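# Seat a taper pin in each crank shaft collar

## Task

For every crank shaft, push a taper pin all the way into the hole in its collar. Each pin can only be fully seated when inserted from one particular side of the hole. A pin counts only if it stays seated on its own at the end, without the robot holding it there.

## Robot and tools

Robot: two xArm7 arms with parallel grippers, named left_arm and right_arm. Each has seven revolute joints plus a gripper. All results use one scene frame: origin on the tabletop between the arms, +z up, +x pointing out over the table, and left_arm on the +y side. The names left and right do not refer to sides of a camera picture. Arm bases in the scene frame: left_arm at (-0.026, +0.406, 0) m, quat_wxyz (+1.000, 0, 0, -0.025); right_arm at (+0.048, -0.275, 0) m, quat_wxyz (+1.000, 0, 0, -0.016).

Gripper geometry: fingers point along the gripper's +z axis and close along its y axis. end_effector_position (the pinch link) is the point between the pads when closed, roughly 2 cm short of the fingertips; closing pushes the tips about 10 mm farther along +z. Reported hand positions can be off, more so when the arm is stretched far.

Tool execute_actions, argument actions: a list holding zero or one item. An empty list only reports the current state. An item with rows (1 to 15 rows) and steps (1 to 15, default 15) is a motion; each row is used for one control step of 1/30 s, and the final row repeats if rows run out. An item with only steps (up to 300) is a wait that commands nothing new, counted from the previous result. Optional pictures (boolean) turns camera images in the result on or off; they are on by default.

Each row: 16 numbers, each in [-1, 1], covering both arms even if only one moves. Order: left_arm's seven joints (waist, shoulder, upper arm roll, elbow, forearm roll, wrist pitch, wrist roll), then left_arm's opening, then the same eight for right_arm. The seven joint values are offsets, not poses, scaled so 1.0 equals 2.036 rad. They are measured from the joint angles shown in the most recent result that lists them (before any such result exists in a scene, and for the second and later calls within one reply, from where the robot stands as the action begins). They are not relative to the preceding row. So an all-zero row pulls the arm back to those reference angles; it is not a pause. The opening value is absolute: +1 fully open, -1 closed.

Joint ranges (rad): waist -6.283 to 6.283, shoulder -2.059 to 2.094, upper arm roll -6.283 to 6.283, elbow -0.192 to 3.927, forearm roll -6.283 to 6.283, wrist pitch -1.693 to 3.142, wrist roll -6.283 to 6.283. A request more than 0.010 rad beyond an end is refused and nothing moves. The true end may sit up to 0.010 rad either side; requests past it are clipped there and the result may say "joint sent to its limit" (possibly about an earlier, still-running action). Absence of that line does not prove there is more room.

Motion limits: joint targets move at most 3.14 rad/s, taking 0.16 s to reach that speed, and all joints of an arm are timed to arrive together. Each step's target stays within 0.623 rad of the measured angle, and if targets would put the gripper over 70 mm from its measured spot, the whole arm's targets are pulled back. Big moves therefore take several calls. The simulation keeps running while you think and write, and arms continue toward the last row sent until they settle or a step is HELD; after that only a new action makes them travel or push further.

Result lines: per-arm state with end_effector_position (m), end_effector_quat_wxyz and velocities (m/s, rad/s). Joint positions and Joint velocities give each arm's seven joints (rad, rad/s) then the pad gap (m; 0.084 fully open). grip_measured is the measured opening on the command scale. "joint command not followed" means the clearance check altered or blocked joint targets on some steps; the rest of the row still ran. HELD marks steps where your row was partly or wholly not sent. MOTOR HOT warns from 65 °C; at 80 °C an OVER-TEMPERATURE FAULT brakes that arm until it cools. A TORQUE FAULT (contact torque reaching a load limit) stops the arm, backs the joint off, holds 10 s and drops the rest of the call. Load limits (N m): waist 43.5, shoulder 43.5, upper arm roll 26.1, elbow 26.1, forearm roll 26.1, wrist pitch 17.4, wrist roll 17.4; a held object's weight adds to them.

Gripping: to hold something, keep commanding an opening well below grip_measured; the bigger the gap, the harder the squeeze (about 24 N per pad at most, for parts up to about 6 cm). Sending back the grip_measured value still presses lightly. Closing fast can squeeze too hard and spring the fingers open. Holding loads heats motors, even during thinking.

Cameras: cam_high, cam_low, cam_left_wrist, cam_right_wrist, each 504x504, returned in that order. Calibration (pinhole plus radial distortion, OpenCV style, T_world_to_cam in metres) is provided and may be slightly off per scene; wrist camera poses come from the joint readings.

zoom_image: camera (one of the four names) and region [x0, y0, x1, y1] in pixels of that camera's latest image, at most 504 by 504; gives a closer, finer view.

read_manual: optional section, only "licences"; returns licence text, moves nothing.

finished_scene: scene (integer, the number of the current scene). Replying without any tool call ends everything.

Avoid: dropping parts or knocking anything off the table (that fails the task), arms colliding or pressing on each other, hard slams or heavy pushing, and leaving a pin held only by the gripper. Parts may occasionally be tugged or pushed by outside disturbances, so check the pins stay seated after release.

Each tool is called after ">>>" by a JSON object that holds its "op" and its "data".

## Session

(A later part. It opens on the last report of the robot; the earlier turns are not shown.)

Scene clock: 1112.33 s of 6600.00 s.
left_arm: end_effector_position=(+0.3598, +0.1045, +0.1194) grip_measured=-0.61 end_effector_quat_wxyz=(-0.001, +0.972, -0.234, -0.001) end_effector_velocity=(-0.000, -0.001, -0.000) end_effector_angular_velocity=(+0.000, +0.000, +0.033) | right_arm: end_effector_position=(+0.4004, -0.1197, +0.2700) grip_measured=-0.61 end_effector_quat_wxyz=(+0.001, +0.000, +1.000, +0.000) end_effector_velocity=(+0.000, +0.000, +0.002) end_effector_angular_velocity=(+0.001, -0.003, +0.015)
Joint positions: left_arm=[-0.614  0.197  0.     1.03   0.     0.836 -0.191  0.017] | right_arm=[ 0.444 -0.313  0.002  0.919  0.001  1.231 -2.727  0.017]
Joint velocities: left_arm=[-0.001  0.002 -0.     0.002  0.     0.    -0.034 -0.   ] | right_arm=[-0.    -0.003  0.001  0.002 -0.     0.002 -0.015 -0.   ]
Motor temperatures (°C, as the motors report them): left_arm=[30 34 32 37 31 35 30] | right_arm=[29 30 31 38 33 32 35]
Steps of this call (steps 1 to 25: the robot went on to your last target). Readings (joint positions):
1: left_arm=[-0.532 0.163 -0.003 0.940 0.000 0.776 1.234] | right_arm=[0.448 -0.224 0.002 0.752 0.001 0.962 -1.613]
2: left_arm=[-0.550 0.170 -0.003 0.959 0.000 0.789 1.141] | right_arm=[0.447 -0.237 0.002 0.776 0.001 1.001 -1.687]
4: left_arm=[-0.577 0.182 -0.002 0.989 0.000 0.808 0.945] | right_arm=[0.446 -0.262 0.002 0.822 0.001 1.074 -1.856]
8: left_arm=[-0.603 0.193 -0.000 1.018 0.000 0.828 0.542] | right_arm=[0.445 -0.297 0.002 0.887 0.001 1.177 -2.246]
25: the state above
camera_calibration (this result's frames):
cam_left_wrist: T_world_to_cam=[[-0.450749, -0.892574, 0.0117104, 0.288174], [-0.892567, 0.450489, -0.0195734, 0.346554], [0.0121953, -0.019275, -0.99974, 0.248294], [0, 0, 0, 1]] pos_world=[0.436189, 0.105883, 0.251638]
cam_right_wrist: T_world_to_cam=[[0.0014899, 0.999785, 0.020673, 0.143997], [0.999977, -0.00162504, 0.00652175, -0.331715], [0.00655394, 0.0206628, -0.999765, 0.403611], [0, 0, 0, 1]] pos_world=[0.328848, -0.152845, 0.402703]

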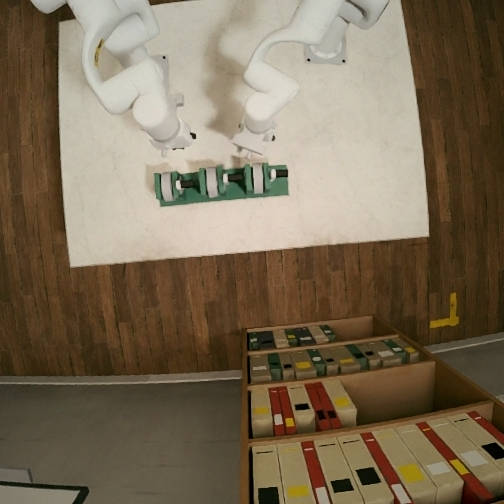

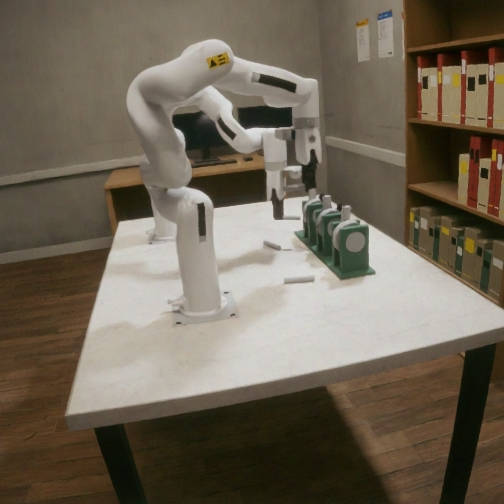

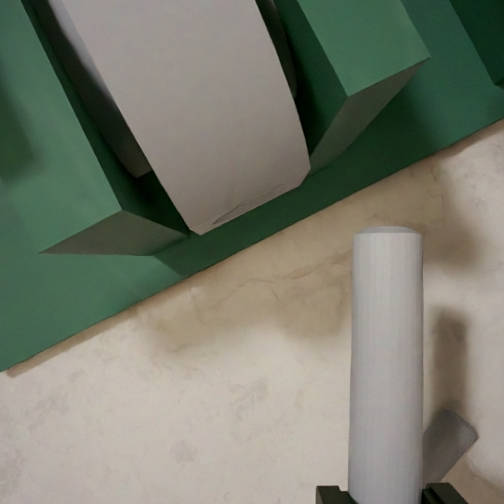

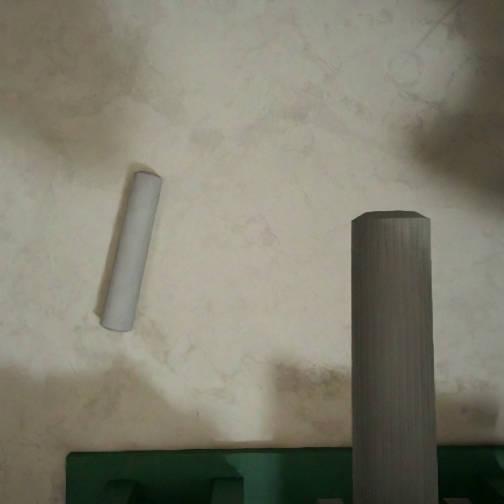

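>>> {"op": "execute_actions", "data": {"actions": [{"rows":[[0,0,0,0,0,0,-0.2323,-0.9,-0.0199,0.45,0,0.5393,0,0.0899,-0.0211,-0.9]],"steps":15}], "pictures": false}}

>>> {"op": "execute_actions", "data": {"actions": [{"steps":20}]}}

>>> {"op": "zoom_image", "data": {"camera": "cam_left_wrist", "region": [250, 100, 504, 354]}}

Scene clock: 1124.90 s of 6600.00 s.
left_arm: end_effector_position=(+0.3598, +0.1045, +0.1194) grip_measured=-0.61 end_effector_quat_wxyz=(-0.001, +1.000, -0.006, -0.001) end_effector_velocity=(+0.000, -0.001, +0.001) end_effector_angular_velocity=(-0.001, -0.002, +0.128) | right_arm: end_effector_position=(+0.5480, -0.0718, +0.2509) grip_measured=-0.61 end_effector_quat_wxyz=(-0.039, -0.001, +0.999, -0.015) end_effector_velocity=(+0.404, +0.139, +0.057) end_effector_angular_velocity=(+0.143, -0.335, +0.004)
Joint positions: left_arm=[-0.614  0.197  0.     1.03   0.     0.836 -0.652  0.017] | right_arm=[ 0.415  0.291  0.002  1.569  0.001  1.362 -2.758  0.017]
Joint velocities: left_arm=[-0.     0.    -0.001  0.002 -0.    -0.    -0.129  0.   ] | right_arm=[-0.044  1.2    0.001  1.766  0.     0.202 -0.048  0.   ]
Motor temperatures (°C, as the motors report them): left_arm=[30 34 32 37 31 35 30] | right_arm=[29 30 31 39 33 32 35]
Steps of this call (steps 1 to 30: the robot went on to your last target; steps 31 to 90: nothing new was sent; then 9.07 s passed at rest; steps 91 to 105: all 15 steps of this action). Readings (joint positions):
91: left_arm=[-0.614 0.197 0.000 1.030 0.000 0.836 -0.195] | right_arm=[0.444 -0.313 0.002 0.920 0.001 1.232 -2.729]
92: left_arm=[-0.614 0.197 0.000 1.030 0.000 0.836 -0.202] | right_arm=[0.444 -0.308 0.002 0.925 0.001 1.234 -2.729]
94: left_arm=[-0.614 0.197 0.000 1.030 0.000 0.835 -0.252] | right_arm=[0.441 -0.261 0.002 0.975 0.001 1.250 -2.732]
98: left_arm=[-0.614 0.197 0.000 1.030 0.000 0.836 -0.497] | right_arm=[0.428 -0.048 0.002 1.189 0.001 1.302 -2.745]
105: the state above

Scene clock: 1125.57 s of 6600.00 s.
left_arm: end_effector_position=(+0.3598, +0.1045, +0.1194) grip_measured=-0.61 end_effector_quat_wxyz=(-0.001, +1.000, +0.000, -0.001) end_effector_velocity=(+0.001, -0.000, +0.001) end_effector_angular_velocity=(-0.001, -0.002, +0.000) | right_arm: end_effector_position=(+0.6399, -0.0426, +0.2506) grip_measured=-0.61 end_effector_quat_wxyz=(-0.000, -0.001, +1.000, +0.001) end_effector_velocity=(+0.002, -0.001, -0.004) end_effector_angular_velocity=(-0.003, +0.004, -0.003)
Joint positions: left_arm=[-0.614  0.197  0.     1.03   0.     0.836 -0.664  0.017] | right_arm=[ 0.404  0.601  0.002  2.016  0.001  1.414 -2.77   0.017]
Joint velocities: left_arm=[ 0.    -0.001  0.     0.     0.001 -0.002 -0.001 -0.   ] | right_arm=[-0.     0.011 -0.002  0.006  0.    -0.     0.     0.   ]
Motor temperatures (°C, as the motors report them): left_arm=[30 34 32 37 31 35 30] | right_arm=[29 30 31 39 33 32 35]
Steps of this call (steps 1 to 20: the robot went on to your last target). Readings (joint positions):
1: left_arm=[-0.614 0.197 0.000 1.030 0.000 0.835 -0.656] | right_arm=[0.414 0.331 0.002 1.629 0.001 1.368 -2.760]
2: left_arm=[-0.614 0.197 0.000 1.030 0.000 0.835 -0.658] | right_arm=[0.412 0.372 0.002 1.690 0.001 1.375 -2.761]
4: left_arm=[-0.614 0.197 0.000 1.030 0.000 0.835 -0.661] | right_arm=[0.409 0.458 0.002 1.815 0.001 1.390 -2.765]
8: left_arm=[-0.614 0.197 0.000 1.030 0.000 0.836 -0.663] | right_arm=[0.405 0.573 0.001 1.970 0.001 1.408 -2.769]
20: the state above
camera_calibration (this result's frames):
cam_left_wrist: T_world_to_cam=[[0.00521866, -0.999928, 0.0108066, 0.135431], [-0.999782, -0.00543567, -0.0201507, 0.432842], [0.020208, -0.0106991, -0.999739, 0.244515], [0, 0, 0, 1]] pos_world=[0.4271, 0.14039, 0.25171]
cam_right_wrist: T_world_to_cam=[[-0.000885008, 0.999768, 0.0215389, 0.0681985], [0.999987, 0.000777591, 0.00499498, -0.570429], [0.00497707, 0.021543, -0.999756, 0.382172], [0, 0, 0, 1]] pos_world=[0.56858, -0.0759722, 0.383459]

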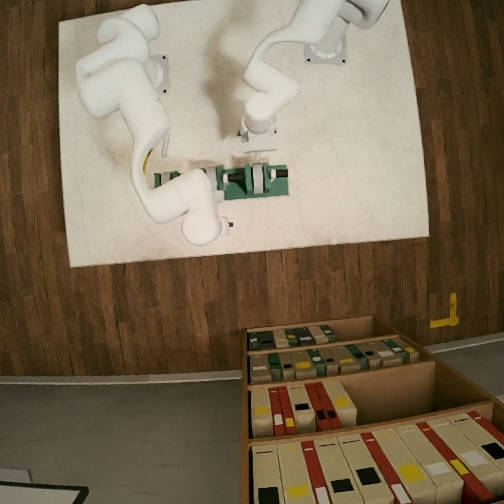

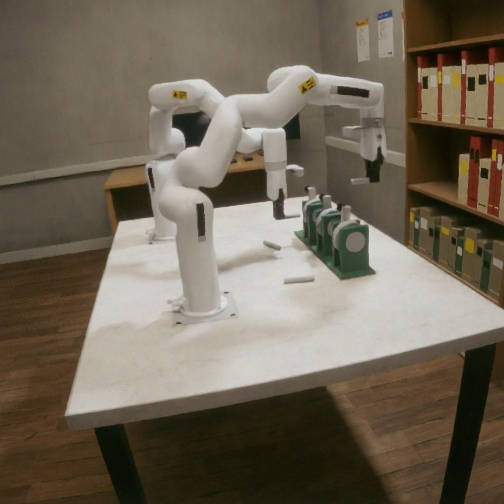

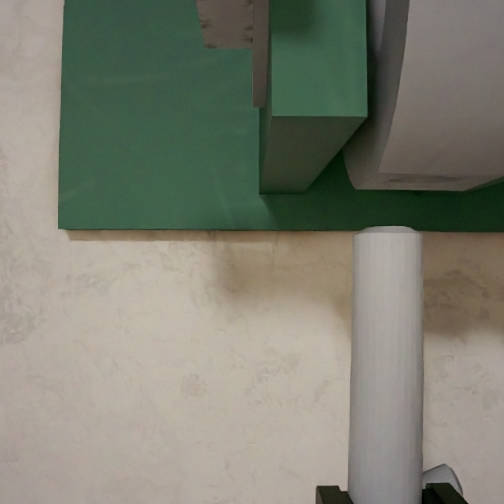

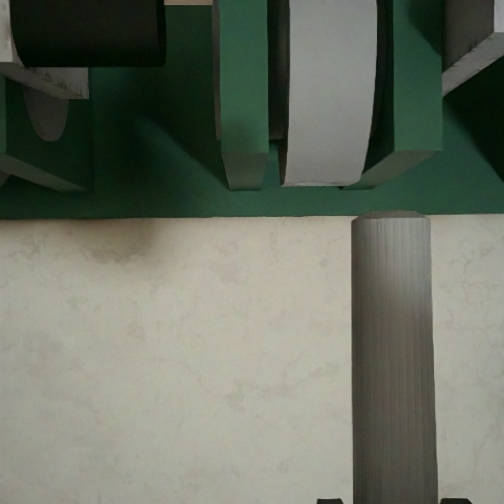

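Region (250, 100, 504, 354) of cam_left_wrist's 504x504 image, scaled by 1.984, with more detail than that image has.

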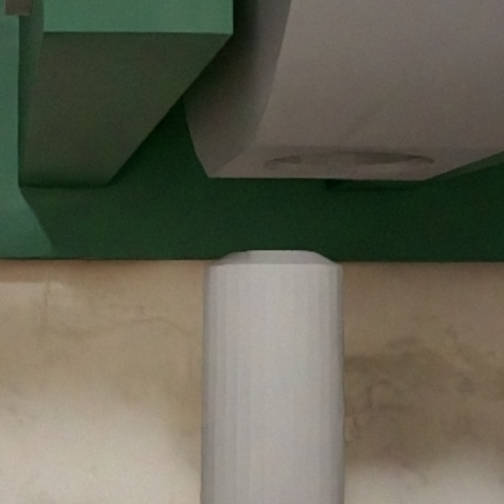

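>>> {"op": "execute_actions", "data": {"actions": [{"rows":[[-0.0016,0.0169,0,0.0232,0,0.0063,-0.0016,-0.9,0,0.0192,0,-0.1532,0,-0.1724,0,-0.9]],"steps":15}], "pictures": false}}

>>> {"op": "execute_actions", "data": {"actions": [{"steps":15}]}}

>>> {"op": "zoom_image", "data": {"camera": "cam_left_wrist", "region": [250, 100, 504, 354]}}

>>> {"op": "zoom_image", "data": {"camera": "cam_right_wrist", "region": [250, 60, 504, 314]}}

>>> {"op": "zoom_image", "data": {"camera": "cam_low", "region": [270, 170, 400, 270]}}

Scene clock: 1157.20 s of 6600.00 s.
left_arm: end_effector_position=(+0.3679, +0.0961, +0.1195) grip_measured=-0.61 end_effector_quat_wxyz=(-0.001, +1.000, +0.000, -0.001) end_effector_velocity=(+0.001, -0.001, +0.001) end_effector_angular_velocity=(-0.002, -0.001, -0.001) | right_arm: end_effector_position=(+0.6350, -0.0444, +0.1227) grip_measured=-0.61 end_effector_quat_wxyz=(-0.002, -0.001, +1.000, +0.000) end_effector_velocity=(+0.030, +0.010, +0.031) end_effector_angular_velocity=(+0.057, -0.149, -0.002)
Joint positions: left_arm=[-0.617  0.231  0.     1.077  0.     0.848 -0.667  0.017] | right_arm=[ 0.404  0.641  0.002  1.713  0.001  1.075 -2.77   0.017]
Joint velocities: left_arm=[-0.     0.002 -0.     0.005 -0.     0.001  0.    -0.   ] | right_arm=[-0.001 -0.052 -0.002 -0.028 -0.    -0.136 -0.    -0.   ]
Motor temperatures (°C, as the motors report them): left_arm=[30 34 32 38 31 35 30] | right_arm=[29 31 31 40 33 31 35]
Steps of this call (steps 1 to 15: the robot went on to your last target; steps 16 to 90: nothing new was sent; then 28.13 s passed at rest; steps 91 to 105: all 15 steps of this action). Readings (joint positions):
91: left_arm=[-0.614 0.197 0.000 1.031 0.000 0.836 -0.664] | right_arm=[0.404 0.603 0.002 2.016 0.001 1.414 -2.770]
92: left_arm=[-0.614 0.201 0.000 1.036 0.000 0.838 -0.665] | right_arm=[0.404 0.602 0.002 2.012 0.001 1.407 -2.770]
94: left_arm=[-0.615 0.218 0.000 1.059 0.000 0.843 -0.666] | right_arm=[0.404 0.603 0.002 1.974 0.001 1.357 -2.770]
98: left_arm=[-0.617 0.229 0.000 1.074 0.000 0.847 -0.667] | right_arm=[0.404 0.626 0.002 1.831 0.001 1.208 -2.770]
105: the state above

Scene clock: 1157.70 s of 6600.00 s.
left_arm: end_effector_position=(+0.3680, +0.0960, +0.1194) grip_measured=-0.61 end_effector_quat_wxyz=(-0.001, +1.000, +0.000, -0.001) end_effector_velocity=(+0.000, +0.000, +0.001) end_effector_angular_velocity=(-0.000, -0.001, -0.000) | right_arm: end_effector_position=(+0.6351, -0.0444, +0.1207) grip_measured=-0.61 end_effector_quat_wxyz=(+0.000, -0.001, +1.000, +0.001) end_effector_velocity=(-0.001, +0.000, -0.002) end_effector_angular_velocity=(-0.002, +0.004, -0.001)
Joint positions: left_arm=[-0.617  0.231  0.     1.078  0.     0.848 -0.667  0.017] | right_arm=[ 0.404  0.64   0.002  1.704  0.001  1.063 -2.77   0.017]
Joint velocities: left_arm=[ 0.    -0.001  0.     0.     0.001  0.     0.     0.   ] | right_arm=[ 0.001  0.002 -0.    -0.002 -0.     0.     0.002 -0.   ]
Motor temperatures (°C, as the motors report them): left_arm=[30 34 32 38 31 35 30] | right_arm=[29 31 31 40 33 31 35]
Steps of this call (steps 1 to 15: the robot went on to your last target). Readings (joint positions):
1: left_arm=[-0.617 0.231 0.000 1.077 0.000 0.848 -0.667] | right_arm=[0.404 0.640 0.002 1.712 0.001 1.071 -2.770]
2: left_arm=[-0.617 0.231 0.000 1.077 0.000 0.848 -0.667] | right_arm=[0.404 0.638 0.002 1.711 0.001 1.068 -2.770]
4: left_arm=[-0.617 0.231 0.000 1.077 0.000 0.848 -0.667] | right_arm=[0.404 0.638 0.002 1.709 0.001 1.065 -2.770]
8: left_arm=[-0.617 0.231 0.000 1.078 0.000 0.848 -0.667] | right_arm=[0.404 0.640 0.002 1.705 0.001 1.064 -2.770]
15: the state above
camera_calibration (this result's frames):
cam_left_wrist: T_world_to_cam=[[0.0052209, -0.999928, 0.0107926, 0.126927], [-0.999782, -0.0054378, -0.0201669, 0.440974], [0.0202242, -0.0106849, -0.999738, 0.24428], [0, 0, 0, 1]] pos_world=[0.435274, 0.131926, 0.251739]
cam_right_wrist: T_world_to_cam=[[-0.000624166, 0.999764, 0.02171, 0.0726151], [0.999985, 0.000504724, 0.00550676, -0.565067], [0.0054945, 0.0217131, -0.999749, 0.252029], [0, 0, 0, 1]] pos_world=[0.563719, -0.0777851, 0.253501]

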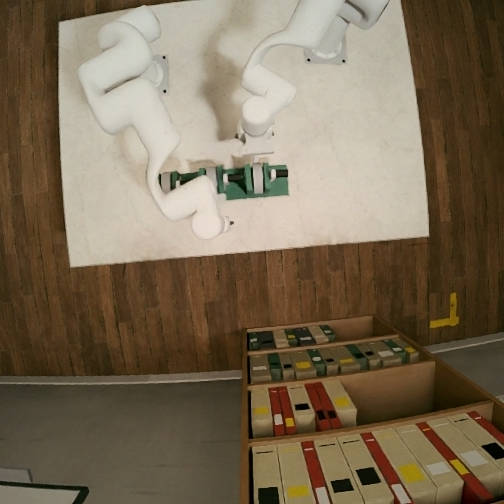

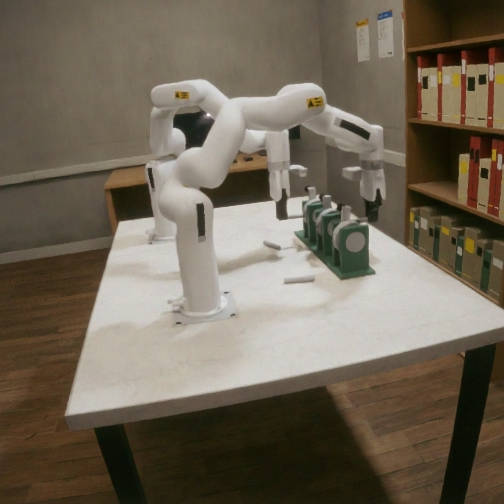

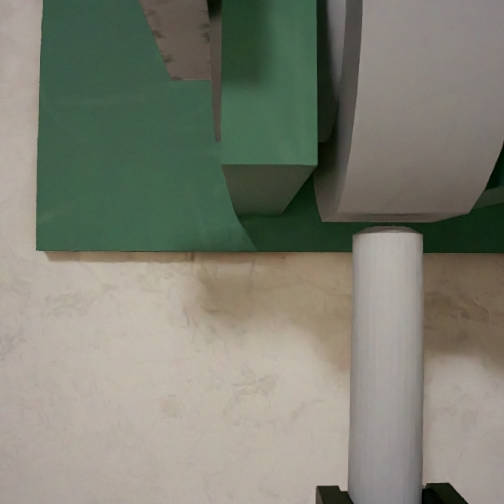

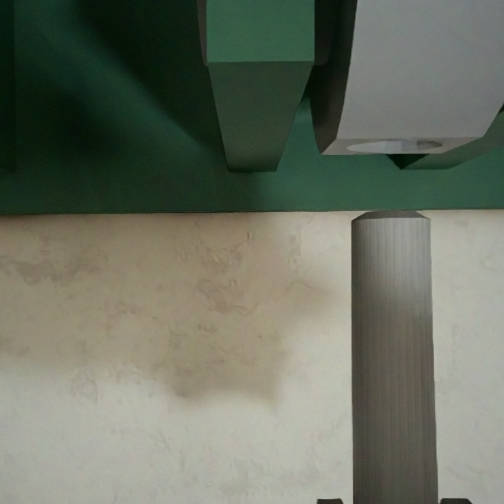

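Region (250, 100, 504, 354) of cam_left_wrist's 504x504 image, scaled by 1.984, with more detail than that image has.

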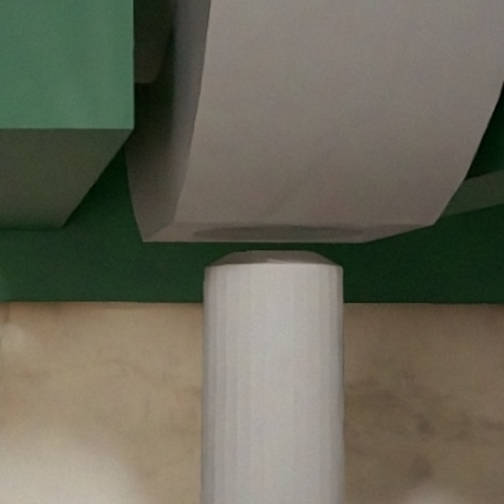

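Region (250, 60, 504, 314) of cam_right_wrist's 504x504 image, scaled by 1.984, with more detail than that image has.

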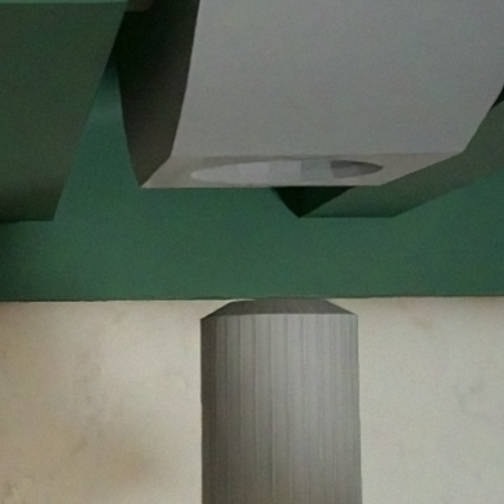

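Region (270, 170, 400, 270) of cam_low's 504x504 image, scaled by 3.877, with more detail than that image has; it fills the top 388 rows of this view, and the rest is white.

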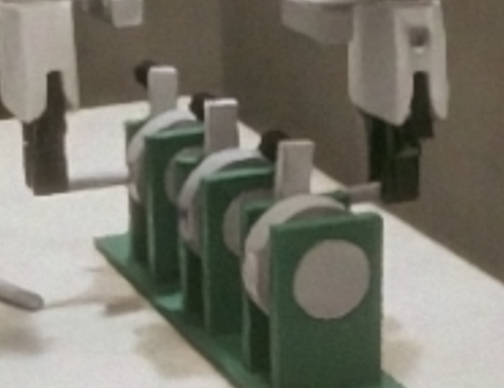

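>>> {"op": "execute_actions", "data": {"actions": [{"rows":[[0.0018,0.0035,0,0.0047,0,0.0013,0.0018,-0.9,0.0015,-0.0074,0,-0.012,0,-0.0046,0.0015,-0.9],[0.0036,0.0069,0,0.0094,0,0.0025,0.0036,-0.9,0.0029,-0.0148,0,-0.024,0,-0.0092,0.0029,-0.9],[0.0053,0.0104,0,0.0142,0,0.0038,0.0053,-0.9,0.0044,-0.0221,0,-0.036,0,-0.0139,0.0044,-0.9],[0.0071,0.0138,0,0.0189,0,0.005,0.0071,-0.9,0.0058,-0.0295,0,-0.048,0,-0.0185,0.0058,-0.9],[0.0089,0.0173,0,0.0236,0,0.0063,0.0089,-0.9,0.0073,-0.0369,0,-0.06,0,-0.0231,0.0073,-0.9]],"steps":15}], "pictures": false}}

>>> {"op": "execute_actions", "data": {"actions": [{"steps":8}]}}

>>> {"op": "zoom_image", "data": {"camera": "cam_low", "region": [270, 170, 400, 270]}}

Scene clock: 1170.27 s of 6600.00 s.
left_arm: end_effector_position=(+0.3827, +0.0961, +0.1192) grip_measured=-0.61 end_effector_quat_wxyz=(-0.001, +1.000, +0.000, -0.001) end_effector_velocity=(+0.001, +0.000, -0.001) end_effector_angular_velocity=(+0.000, +0.001, -0.000) | right_arm: end_effector_position=(+0.6126, -0.0438, +0.1205) grip_measured=-0.61 end_effector_quat_wxyz=(-0.000, -0.001, +1.000, +0.001) end_effector_velocity=(-0.001, -0.001, +0.002) end_effector_angular_velocity=(+0.003, -0.006, -0.006)
Joint positions: left_arm=[-0.599  0.266  0.     1.125  0.     0.861 -0.65   0.017] | right_arm=[ 0.418  0.566  0.001  1.584  0.001  1.017 -2.756  0.017]
Joint velocities: left_arm=[ 0.002  0.004 -0.     0.004  0.     0.001  0.002  0.   ] | right_arm=[ 0.001 -0.011 -0.002 -0.014  0.001 -0.008  0.004  0.   ]
Motor temperatures (°C, as the motors report them): left_arm=[30 34 32 38 31 35 30] | right_arm=[29 31 31 41 33 31 35]
Steps of this call (steps 1 to 15: the robot went on to your last target; steps 16 to 90: nothing new was sent; then 9.07 s passed at rest; steps 91 to 105: all 15 steps of this action). Readings (joint positions):
91: left_arm=[-0.617 0.232 0.000 1.078 0.000 0.848 -0.667] | right_arm=[0.404 0.640 0.002 1.704 0.001 1.063 -2.770]
92: left_arm=[-0.616 0.233 -0.000 1.080 0.000 0.849 -0.666] | right_arm=[0.404 0.637 0.001 1.698 0.001 1.061 -2.769]
94: left_arm=[-0.612 0.242 -0.000 1.092 0.000 0.852 -0.662] | right_arm=[0.407 0.621 0.001 1.672 0.001 1.051 -2.766]
98: left_arm=[-0.601 0.261 0.001 1.119 0.000 0.859 -0.652] | right_arm=[0.416 0.578 0.002 1.605 0.001 1.025 -2.758]
105: the state above

Scene clock: 1170.53 s of 6600.00 s.
left_arm: end_effector_position=(+0.3828, +0.0961, +0.1192) grip_measured=-0.61 end_effector_quat_wxyz=(-0.001, +1.000, +0.000, -0.001) end_effector_velocity=(+0.000, +0.000, -0.000) end_effector_angular_velocity=(+0.000, +0.000, +0.001) | right_arm: end_effector_position=(+0.6123, -0.0436, +0.1206) grip_measured=-0.61 end_effector_quat_wxyz=(-0.000, -0.001, +1.000, +0.001) end_effector_velocity=(-0.000, -0.001, -0.001) end_effector_angular_velocity=(-0.001, +0.002, -0.000)
Joint positions: left_arm=[-0.599  0.267  0.     1.126  0.     0.861 -0.649  0.017] | right_arm=[ 0.419  0.565  0.002  1.582  0.001  1.016 -2.755  0.017]
Joint velocities: left_arm=[ 0.  0.  0. -0. -0.  0.  0. -0.] | right_arm=[-0.001  0.001  0.    -0.001 -0.     0.    -0.001  0.   ]
Motor temperatures (°C, as the motors report them): left_arm=[30 34 32 38 31 35 30] | right_arm=[29 31 31 41 33 31 35]
Steps of this call (steps 1 to 8: the robot went on to your last target). Readings (joint positions):
1: left_arm=[-0.599 0.266 0.000 1.125 0.000 0.861 -0.650] | right_arm=[0.418 0.566 0.001 1.583 0.001 1.017 -2.755]
2: left_arm=[-0.599 0.266 0.000 1.125 0.000 0.861 -0.649] | right_arm=[0.419 0.566 0.001 1.583 0.001 1.017 -2.755]
4: left_arm=[-0.599 0.266 0.000 1.125 0.000 0.861 -0.649] | right_arm=[0.419 0.566 0.002 1.583 0.001 1.017 -2.755]
8: the state above
camera_calibration (this result's frames):
cam_left_wrist: T_world_to_cam=[[0.00502809, -0.999928, 0.0109392, 0.12694], [-0.999781, -0.00524891, -0.0202521, 0.455774], [0.0203081, -0.0108349, -0.999735, 0.243663], [0, 0, 0, 1]] pos_world=[0.450088, 0.131963, 0.25144]
cam_right_wrist: T_world_to_cam=[[-0.000614225, 0.999767, 0.0215593, 0.0718521], [0.999985, 0.000496758, 0.00545347, -0.542262], [0.0054415, 0.0215624, -0.999753, 0.252094], [0, 0, 0, 1]] pos_world=[0.540927, -0.0770018, 0.25344]

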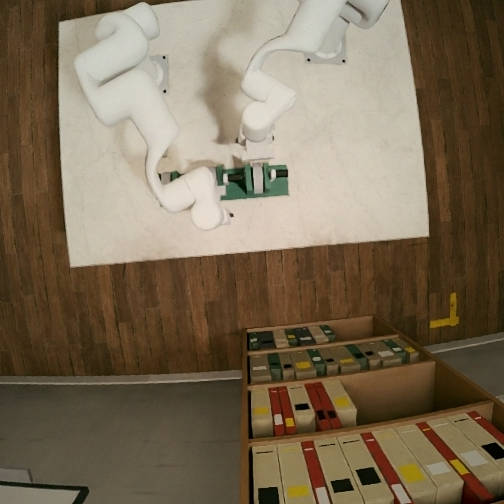

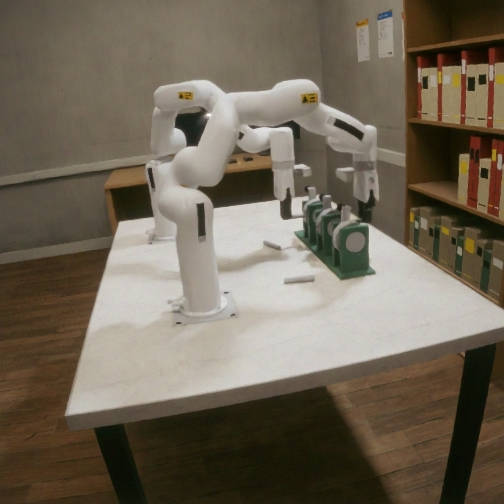

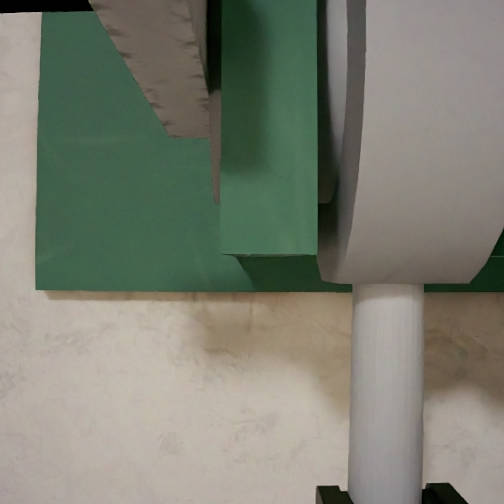

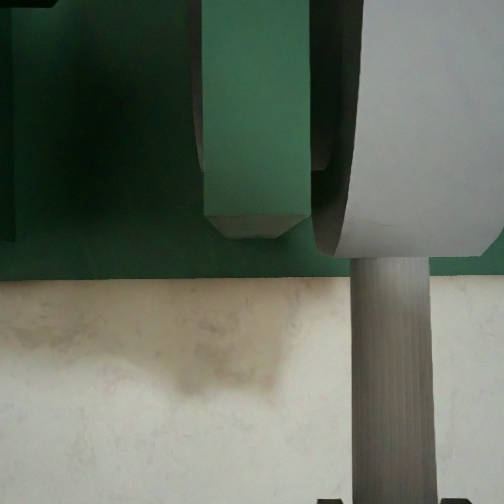

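Region (270, 170, 400, 270) of cam_low's 504x504 image, scaled by 3.877, with more detail than that image has; it fills the top 388 rows of this view, and the rest is white.

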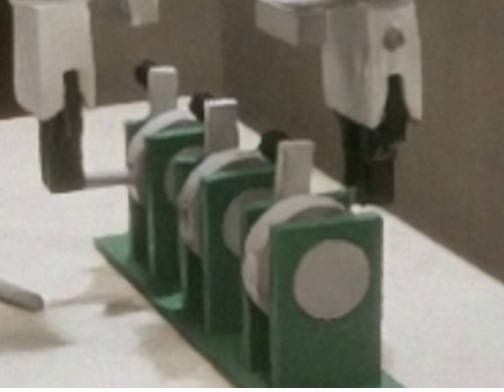

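>>> {"op": "execute_actions", "data": {"actions": [{"rows":[[0.0018,0.004,0,0.0058,0,0.0018,0.0018,-0.9,0.0011,-0.0051,0,-0.008,0,-0.0029,0.0011,-0.9],[0.0036,0.008,0,0.0115,0,0.0036,0.0036,-0.9,0.0022,-0.0101,0,-0.0159,0,-0.0058,0.0022,-0.9],[0.0054,0.0119,0,0.0173,0,0.0054,0.0054,-0.9,0.0033,-0.0152,0,-0.0239,0,-0.0087,0.0033,-0.9],[0.0072,0.0159,0,0.023,0,0.0071,0.0072,-0.9,0.0045,-0.0202,0,-0.0318,0,-0.0116,0.0045,-0.9],[0.009,0.0199,0,0.0288,0,0.0089,0.009,-0.9,0.0056,-0.0253,0,-0.0398,0,-0.0145,0.0056,-0.9],[0.0108,0.0239,0,0.0346,0,0.0107,0.0108,-0.9,0.0067,-0.0304,0,-0.0477,0,-0.0174,0.0067,-0.9],[0.0126,0.0278,0,0.0403,0,0.0125,0.0126,-0.9,0.0078,-0.0354,0,-0.0557,0,-0.0202,0.0078,-0.9],[0.0144,0.0318,0,0.0461,0,0.0143,0.0144,-0.9,0.0089,-0.0405,0,-0.0636,0,-0.0231,0.0089,-0.9],[0.0162,0.0358,0,0.0519,0,0.0161,0.0162,-0.9,0.01,-0.0456,0,-0.0716,0,-0.026,0.01,-0.9],[0.018,0.0398,0,0.0576,0,0.0178,0.018,-0.9,0.0112,-0.0506,0,-0.0795,0,-0.0289,0.0112,-0.9],[0.0198,0.0437,0,0.0634,0,0.0196,0.0198,-0.9,0.0123,-0.0557,0,-0.0875,0,-0.0318,0.0123,-0.9],[0.0216,0.0477,0,0.0691,0,0.0214,0.0216,-0.9,0.0134,-0.0607,0,-0.0954,0,-0.0347,0.0134,-0.9],[0.0234,0.0517,0,0.0749,0,0.0232,0.0234,-0.9,0.0145,-0.0658,0,-0.1034,0,-0.0376,0.0145,-0.9]],"steps":15}], "pictures": false}}

>>> {"op": "execute_actions", "data": {"actions": [{"steps":10}]}}

>>> {"op": "zoom_image", "data": {"camera": "cam_low", "region": [270, 170, 400, 270]}}

Scene clock: 1191.40 s of 6600.00 s.
left_arm: end_effector_position=(+0.4216, +0.0960, +0.1192) grip_measured=-0.61 end_effector_quat_wxyz=(-0.001, +1.000, +0.001, -0.001) end_effector_velocity=(+0.065, +0.001, +0.003) end_effector_angular_velocity=(-0.011, -0.014, +0.007) | right_arm: end_effector_position=(+0.5731, -0.0431, +0.1209) grip_measured=-0.61 end_effector_quat_wxyz=(-0.000, -0.001, +1.000, +0.001) end_effector_velocity=(-0.074, +0.004, -0.003) end_effector_angular_velocity=(-0.002, +0.014, +0.015)
Joint positions: left_arm=[-0.556  0.361  0.     1.262  0.     0.903 -0.607  0.017] | right_arm=[ 0.445  0.446  0.002  1.396  0.001  0.949 -2.729  0.017]
Joint velocities: left_arm=[ 0.068  0.143  0.002  0.218 -0.002  0.057  0.064 -0.   ] | right_arm=[ 0.049 -0.196  0.009 -0.307 -0.    -0.097  0.043 -0.   ]
Motor temperatures (°C, as the motors report them): left_arm=[30 34 32 38 31 35 30] | right_arm=[29 31 31 41 33 31 35]
Steps of this call (steps 1 to 15: the robot went on to your last target; steps 16 to 90: nothing new was sent; then 17.37 s passed at rest; steps 91 to 105: all 15 steps of this action). Readings (joint positions):
91: left_arm=[-0.599 0.267 0.000 1.126 0.000 0.861 -0.649] | right_arm=[0.419 0.565 0.002 1.582 0.001 1.016 -2.755]
92: left_arm=[-0.598 0.269 0.000 1.129 0.000 0.863 -0.648] | right_arm=[0.419 0.563 0.001 1.578 0.001 1.014 -2.755]
94: left_arm=[-0.594 0.279 -0.000 1.143 0.000 0.867 -0.644] | right_arm=[0.422 0.551 0.001 1.559 0.001 1.008 -2.752]
98: left_arm=[-0.580 0.307 0.001 1.184 0.000 0.879 -0.631] | right_arm=[0.430 0.515 0.001 1.503 0.000 0.987 -2.744]
105: the state above

Scene clock: 1191.73 s of 6600.00 s.
left_arm: end_effector_position=(+0.4257, +0.0959, +0.1192) grip_measured=-0.61 end_effector_quat_wxyz=(-0.001, +1.000, +0.000, -0.001) end_effector_velocity=(+0.002, -0.000, +0.001) end_effector_angular_velocity=(-0.001, -0.002, +0.002) | right_arm: end_effector_position=(+0.5681, -0.0433, +0.1206) grip_measured=-0.61 end_effector_quat_wxyz=(+0.000, -0.001, +1.000, +0.001) end_effector_velocity=(-0.001, +0.000, -0.000) end_effector_angular_velocity=(+0.001, +0.000, +0.001)
Joint positions: left_arm=[-0.552  0.371  0.     1.277  0.     0.908 -0.602  0.017] | right_arm=[ 0.448  0.432  0.002  1.373  0.001  0.94  -2.726  0.017]
Joint velocities: left_arm=[ 0.002  0.003  0.     0.007 -0.     0.001 -0.     0.   ] | right_arm=[-0.001 -0.003  0.002 -0.007  0.    -0.003  0.     0.   ]
Motor temperatures (°C, as the motors report them): left_arm=[30 34 32 38 31 35 30] | right_arm=[29 31 31 41 33 31 35]
Steps of this call (steps 1 to 10: the robot went on to your last target). Readings (joint positions):
1: left_arm=[-0.554 0.364 0.000 1.267 0.000 0.904 -0.605] | right_arm=[0.446 0.441 0.002 1.388 0.001 0.946 -2.728]
2: left_arm=[-0.553 0.367 0.000 1.271 0.000 0.906 -0.604] | right_arm=[0.447 0.438 0.002 1.383 0.001 0.944 -2.727]
4: left_arm=[-0.552 0.369 0.000 1.275 0.000 0.907 -0.603] | right_arm=[0.448 0.435 0.002 1.377 0.001 0.942 -2.727]
8: left_arm=[-0.552 0.371 0.000 1.277 0.000 0.908 -0.602] | right_arm=[0.448 0.432 0.002 1.374 0.001 0.940 -2.726]
10: the state above
camera_calibration (this result's frames):
cam_left_wrist: T_world_to_cam=[[0.0046737, -0.999927, 0.0111301, 0.126714], [-0.999783, -0.00489848, -0.0202549, 0.498614], [0.020308, -0.0110331, -0.999733, 0.242833], [0, 0, 0, 1]] pos_world=[0.492982, 0.131826, 0.251458]
cam_right_wrist: T_world_to_cam=[[-0.0008869, 0.999764, 0.0217223, 0.0716894], [0.999983, 0.000761537, 0.00577877, -0.498138], [0.00576086, 0.0217271, -0.999747, 0.252133], [0, 0, 0, 1]] pos_world=[0.49674, -0.0767713, 0.253391]

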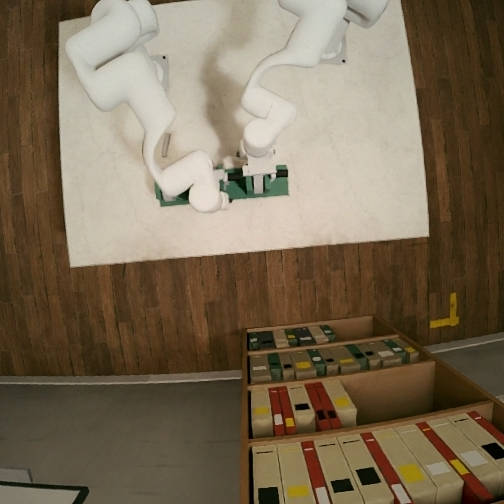

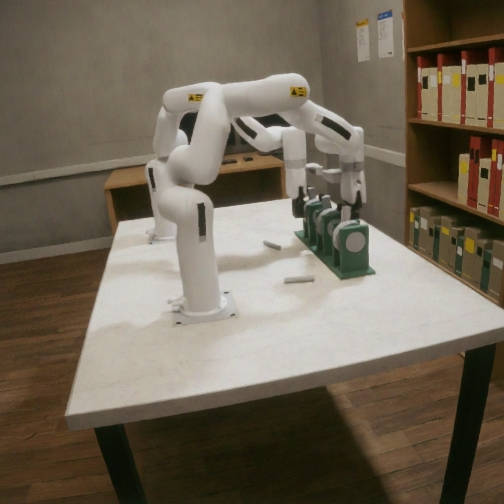

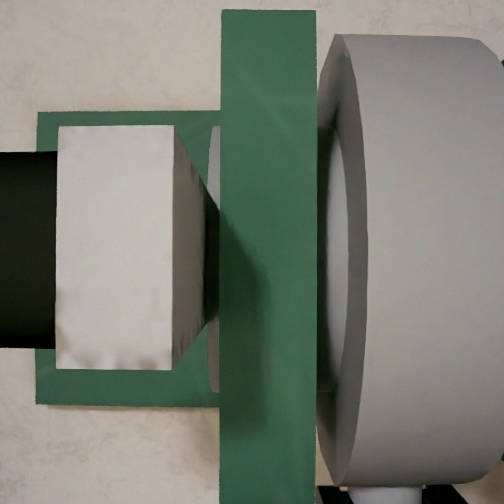

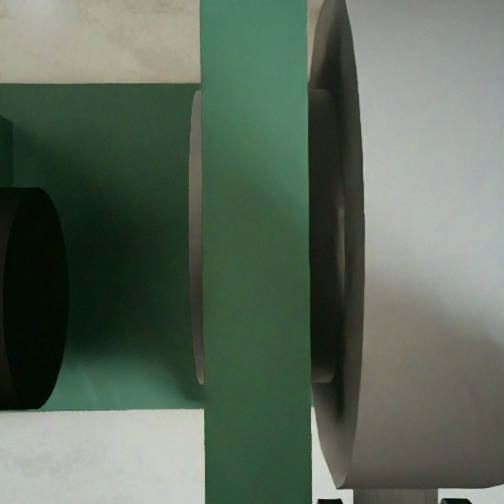

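Region (270, 170, 400, 270) of cam_low's 504x504 image, scaled by 3.877, with more detail than that image has; it fills the top 388 rows of this view, and the rest is white.

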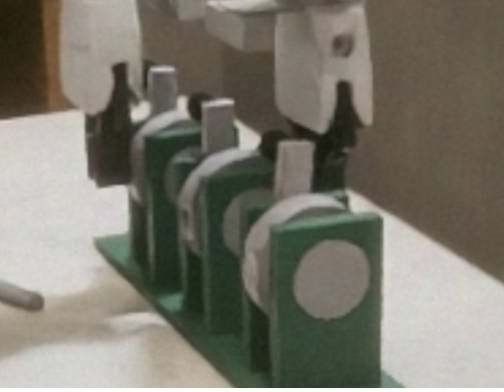

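>>> {"op": "execute_actions", "data": {"actions": [{"rows":[[0,-0.0007,0,0.0005,0,0.0012,0,-0.9,0,-0.0014,0,0.001,0,0.0024,0,-0.9],[0,-0.0014,0,0.001,0,0.0024,0,-0.9,0,-0.0027,0,0.002,0,0.0047,0,-0.9],[0,-0.0014,0,0.001,0,0.0024,0,-0.9,0,-0.0027,0,0.002,0,0.0047,0,-0.9],[0,-0.0014,0,0.001,0,0.0024,0,-0.9,0,-0.0027,0,0.002,0,0.0047,0,-0.9],[0,-0.0014,0,0.001,0,0.0024,0,-0.9,0,-0.0027,0,0.002,0,0.0047,0,-0.9],[0,-0.0014,0,0.001,0,0.0024,0,-0.9,0,-0.0027,0,0.002,0,0.0047,0,-0.9],[0,-0.0014,0,0.001,0,0.0024,0,-0.9,0,-0.0027,0,0.002,0,0.0047,0,-0.9],[0,-0.0014,0,0.001,0,0.0024,0,-0.9,0,-0.0027,0,0.002,0,0.0047,0,-0.9],[0,-0.0014,0,0.001,0,0.0024,0,-0.9,0,-0.0027,0,0.002,0,0.0047,0,-0.9],[0,-0.0014,0,0.001,0,0.0024,0,-0.9,0,-0.0027,0,0.002,0,0.0047,0,-0.9]],"steps":10}]}}

>>> {"op": "zoom_image", "data": {"camera": "cam_low", "region": [270, 170, 400, 270]}}

Scene clock: 1210.67 s of 6600.00 s.
left_arm: end_effector_position=(+0.4255, +0.0961, +0.1203) grip_measured=-0.61 end_effector_quat_wxyz=(-0.001, +1.000, +0.000, -0.001) end_effector_velocity=(-0.000, +0.000, +0.002) end_effector_angular_velocity=(-0.000, -0.000, +0.001) | right_arm: end_effector_position=(+0.5678, -0.0435, +0.1240) grip_measured=-0.61 end_effector_quat_wxyz=(-0.000, -0.001, +1.000, +0.001) end_effector_velocity=(+0.001, +0.000, +0.003) end_effector_angular_velocity=(+0.001, -0.002, -0.000)
Joint positions: left_arm=[-0.551  0.37   0.     1.279  0.     0.913 -0.602  0.017] | right_arm=[ 0.448  0.427  0.002  1.376  0.001  0.949 -2.726  0.017]
Joint velocities: left_arm=[-0.    -0.004 -0.     0.001  0.     0.005 -0.001 -0.   ] | right_arm=[ 0.001 -0.004 -0.001  0.003 -0.     0.004  0.    -0.   ]
Motor temperatures (°C, as the motors report them): left_arm=[30 34 32 38 31 35 30] | right_arm=[29 31 31 40 33 31 35]
Steps of this call (steps 1 to 30: the robot went on to your last target; steps 31 to 90: nothing new was sent; then 15.60 s passed at rest; steps 91 to 100: all 10 steps of this action). Readings (joint positions):
91: left_arm=[-0.551 0.372 0.000 1.278 0.000 0.908 -0.602] | right_arm=[0.448 0.431 0.002 1.372 0.001 0.940 -2.726]
92: left_arm=[-0.551 0.371 0.000 1.278 0.000 0.909 -0.602] | right_arm=[0.448 0.431 0.002 1.373 0.001 0.941 -2.726]
94: left_arm=[-0.551 0.370 0.000 1.279 0.000 0.911 -0.602] | right_arm=[0.448 0.429 0.002 1.375 0.001 0.946 -2.726]
98: left_arm=[-0.551 0.370 0.000 1.279 0.000 0.912 -0.602] | right_arm=[0.448 0.427 0.002 1.376 0.001 0.949 -2.726]
100: the state above
camera_calibration (this result's frames):
cam_left_wrist: T_world_to_cam=[[0.00471677, -0.999935, 0.0104254, 0.126962], [-0.999802, -0.00491734, -0.0192976, 0.498356], [0.0193476, -0.0103323, -0.999759, 0.244341], [0, 0, 0, 1]] pos_world=[0.492931, 0.131929, 0.252576]
cam_right_wrist: T_world_to_cam=[[-0.000892737, 0.999775, 0.0211762, 0.0718796], [0.999988, 0.000792302, 0.00475073, -0.497733], [0.00473288, 0.0211802, -0.999764, 0.256072], [0, 0, 0, 1]] pos_world=[0.496579, -0.0768927, 0.256855]

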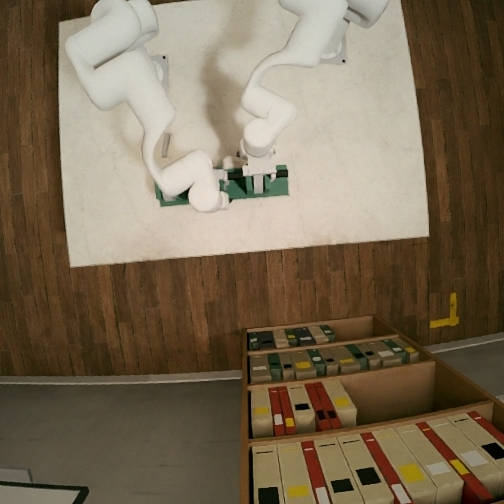

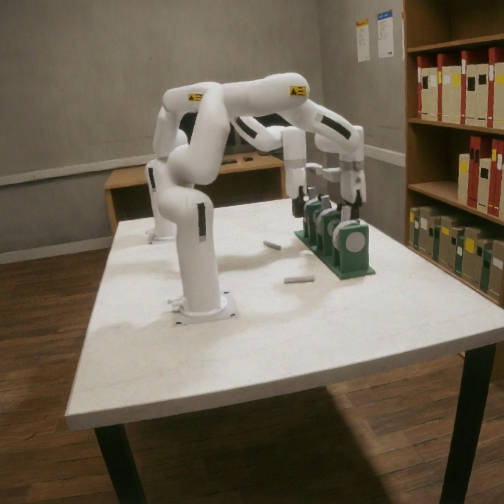

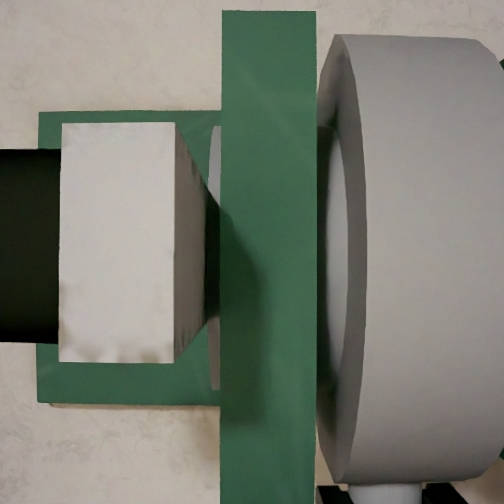

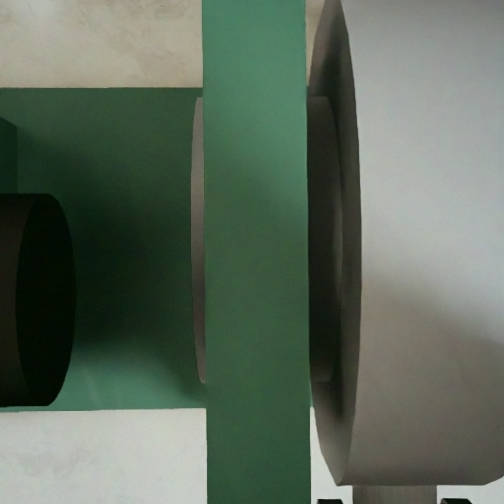

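Region (270, 170, 400, 270) of cam_low's 504x504 image, scaled by 3.877, with more detail than that image has; it fills the top 388 rows of this view, and the rest is white.

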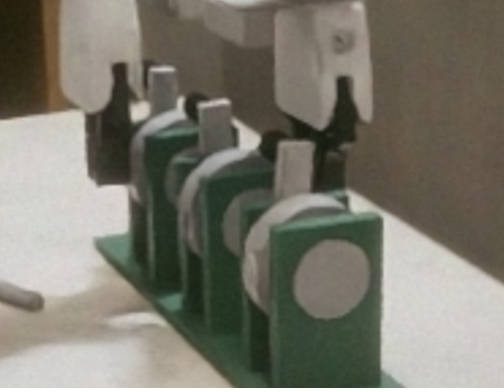

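>>> {"op": "execute_actions", "data": {"actions": [{"rows":[[0,0,0,0,0,0,0,-0.4,0,0,0,0,0,0,0,-0.4],[0,0,0,0,0,0,0,-0.1,0,0,0,0,0,0,0,-0.1],[0,0,0,0,0,0,0,-0.1,0,0,0,0,0,0,0,-0.1],[0,0,0,0,0,0,0,-0.1,0,0,0,0,0,0,0,-0.1],[-0.013,-0.026,0,-0.043,0,-0.012,-0.013,-0.1,-0.008,0.038,0,0.054,0,0.012,-0.008,-0.1],[-0.026,-0.0523,0,-0.086,0,-0.0344,-0.0255,-0.1,-0.0154,0.0766,0,0.1071,0,0.03,-0.0155,-0.1]],"steps":15}], "pictures": false}}

>>> {"op": "execute_actions", "data": {"actions": [{"steps":10}], "pictures": false}}

>>> {"op": "execute_actions", "data": {"actions": [{"rows":[[0,0,0,0,0,0,0,-0.5,0,0,0,0,0,0,0,-0.5],[0,0,0,0,0,0,0,-0.8,0,0,0,0,0,0,0,-0.8],[0,0,0,0,0,0,0,-1,0,0,0,0,0,0,0,-1]],"steps":10}]}}

Scene clock: 1228.80 s of 6600.00 s.
left_arm: end_effector_position=(+0.3794, +0.0950, +0.1147) grip_measured=-0.11 end_effector_quat_wxyz=(-0.000, +1.000, -0.002, -0.001) end_effector_velocity=(+0.003, +0.030, -0.005) end_effector_angular_velocity=(+0.005, -0.013, +0.075) | right_arm: end_effector_position=(+0.6133, -0.0448, +0.1144) grip_measured=-0.11 end_effector_quat_wxyz=(-0.001, -0.000, +1.000, +0.000) end_effector_velocity=(+0.024, +0.022, +0.011) end_effector_angular_velocity=(+0.023, -0.021, +0.038)
Joint positions: left_arm=[-0.603  0.267 -0.001  1.112  0.     0.846 -0.651  0.039] | right_arm=[ 0.417  0.576  0.     1.582  0.001  1.007 -2.756  0.039]
Joint velocities: left_arm=[ 0.003 -0.043  0.045 -0.081  0.    -0.045 -0.029  0.   ] | right_arm=[-0.002  0.07   0.022  0.138  0.002  0.04  -0.023  0.   ]
Motor temperatures (°C, as the motors report them): left_arm=[30 35 32 38 31 35 30] | right_arm=[29 31 31 41 33 31 35]
Steps of this call (steps 1 to 15: the robot went on to your last target; steps 16 to 90: nothing new was sent; then 14.63 s passed at rest; steps 91 to 105: all 15 steps of this action). Readings (joint positions):
91: left_arm=[-0.552 0.368 0.000 1.279 0.000 0.913 -0.602] | right_arm=[0.448 0.426 0.002 1.377 0.001 0.950 -2.726]
92: left_arm=[-0.551 0.368 0.000 1.280 0.001 0.913 -0.602] | right_arm=[0.448 0.426 0.002 1.378 0.001 0.949 -2.726]
94: left_arm=[-0.551 0.368 0.001 1.281 0.001 0.912 -0.602] | right_arm=[0.448 0.425 0.001 1.379 0.001 0.949 -2.726]
98: left_arm=[-0.565 0.336 0.004 1.227 0.001 0.893 -0.618] | right_arm=[0.441 0.463 0.003 1.432 0.001 0.966 -2.734]
105: the state above

Scene clock: 1229.13 s of 6600.00 s.
left_arm: end_effector_position=(+0.3781, +0.0961, +0.1140) grip_measured=-0.11 end_effector_quat_wxyz=(-0.001, +1.000, -0.000, -0.001) end_effector_velocity=(-0.001, +0.000, -0.000) end_effector_angular_velocity=(+0.000, -0.000, -0.001) | right_arm: end_effector_position=(+0.6155, -0.0433, +0.1153) grip_measured=-0.11 end_effector_quat_wxyz=(+0.000, -0.001, +1.000, +0.001) end_effector_velocity=(+0.001, -0.001, -0.002) end_effector_angular_velocity=(-0.001, +0.002, -0.001)
Joint positions: left_arm=[-0.604  0.263  0.     1.104  0.     0.843 -0.654  0.039] | right_arm=[ 0.417  0.582  0.002  1.594  0.001  1.01  -2.757  0.039]
Joint velocities: left_arm=[-0.001 -0.002 -0.    -0.004  0.    -0.002 -0.001 -0.   ] | right_arm=[-0.002  0.005 -0.     0.003  0.     0.001 -0.002  0.   ]
Motor temperatures (°C, as the motors report them): left_arm=[30 35 32 38 31 35 30] | right_arm=[29 31 31 41 33 31 35]
Steps of this call (steps 1 to 10: the robot went on to your last target). Readings (joint positions):
1: left_arm=[-0.603 0.266 0.000 1.110 0.000 0.845 -0.652] | right_arm=[0.417 0.578 0.001 1.586 0.001 1.008 -2.756]
2: left_arm=[-0.603 0.265 0.001 1.108 0.000 0.844 -0.653] | right_arm=[0.418 0.579 0.002 1.588 0.001 1.009 -2.757]
4: left_arm=[-0.603 0.264 0.001 1.106 0.000 0.843 -0.653] | right_arm=[0.418 0.580 0.002 1.592 0.001 1.010 -2.757]
8: left_arm=[-0.604 0.264 0.000 1.105 0.000 0.843 -0.654] | right_arm=[0.417 0.582 0.002 1.593 0.001 1.010 -2.757]
10: the state above

Scene clock: 1229.47 s of 6600.00 s.
left_arm: end_effector_position=(+0.3782, +0.0961, +0.1140) grip_measured=-1.00 end_effector_quat_wxyz=(-0.001, +1.000, -0.000, -0.001) end_effector_velocity=(-0.001, -0.000, -0.000) end_effector_angular_velocity=(+0.000, +0.001, -0.002) | right_arm: end_effector_position=(+0.6155, -0.0433, +0.1153) grip_measured=-1.00 end_effector_quat_wxyz=(+0.000, -0.001, +1.000, +0.001) end_effector_velocity=(+0.000, -0.001, +0.000) end_effector_angular_velocity=(+0.000, +0.000, -0.001)
Joint positions: left_arm=[-0.604  0.263  0.     1.104  0.     0.843 -0.654  0.   ] | right_arm=[ 0.417  0.582  0.002  1.594  0.001  1.01  -2.757  0.   ]
Joint velocities: left_arm=[-0.     0.001 -0.    -0.001 -0.     0.     0.001  0.   ] | right_arm=[-0.002 -0.     0.001 -0.     0.     0.    -0.     0.   ]
Motor temperatures (°C, as the motors report them): left_arm=[30 35 32 38 31 35 30] | right_arm=[29 31 31 41 33 31 35]
Steps of this call (steps 1 to 10: all 10 steps of this action). Readings (joint positions):
1: left_arm=[-0.604 0.263 0.000 1.104 0.000 0.843 -0.654] | right_arm=[0.417 0.582 0.002 1.594 0.001 1.010 -2.757]
2: left_arm=[-0.604 0.263 0.000 1.104 0.000 0.843 -0.654] | right_arm=[0.417 0.582 0.002 1.594 0.001 1.010 -2.757]
4: left_arm=[-0.604 0.263 0.000 1.104 0.000 0.843 -0.654] | right_arm=[0.417 0.582 0.002 1.594 0.001 1.010 -2.757]
8: left_arm=[-0.604 0.263 0.000 1.104 0.000 0.843 -0.654] | right_arm=[0.417 0.582 0.002 1.594 0.001 1.010 -2.757]
10: the state above
camera_calibration (this result's frames):
cam_left_wrist: T_world_to_cam=[[0.00393388, -0.999929, 0.0112352, 0.127486], [-0.999779, -0.00416508, -0.0206295, 0.450958], [0.0206748, -0.0111516, -0.999724, 0.238524], [0, 0, 0, 1]] pos_world=[0.445426, 0.132016, 0.246329]
cam_right_wrist: T_world_to_cam=[[-0.00110597, 0.99976, 0.0218846, 0.0718959], [0.999983, 0.000979982, 0.00576681, -0.545509], [0.00574397, 0.0218906, -0.999744, 0.246606], [0, 0, 0, 1]] pos_world=[0.544162, -0.0767424, 0.248116]

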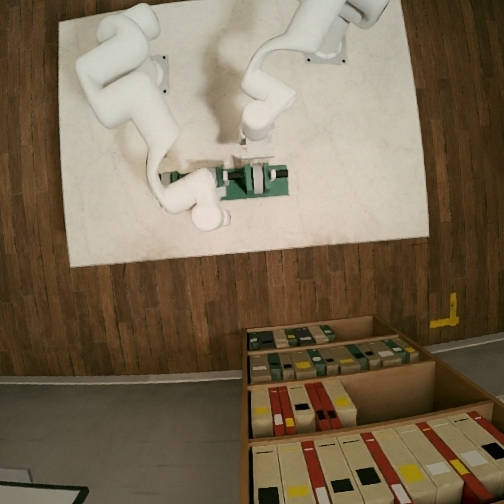

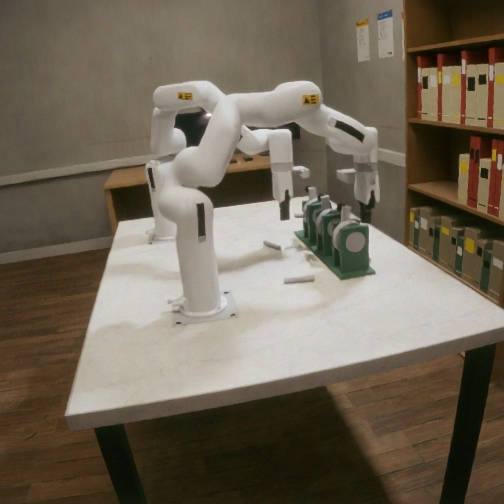

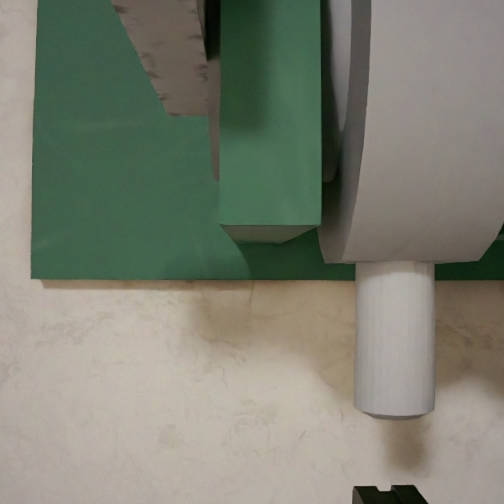

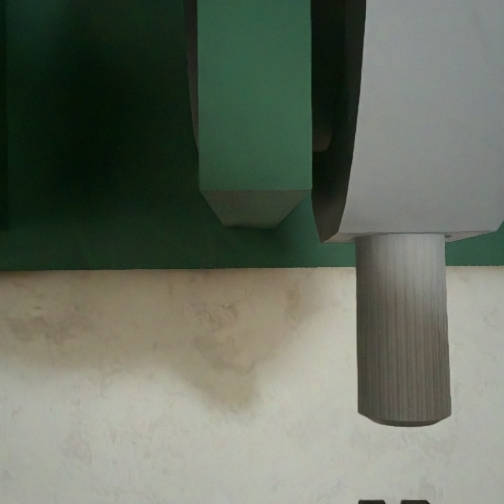

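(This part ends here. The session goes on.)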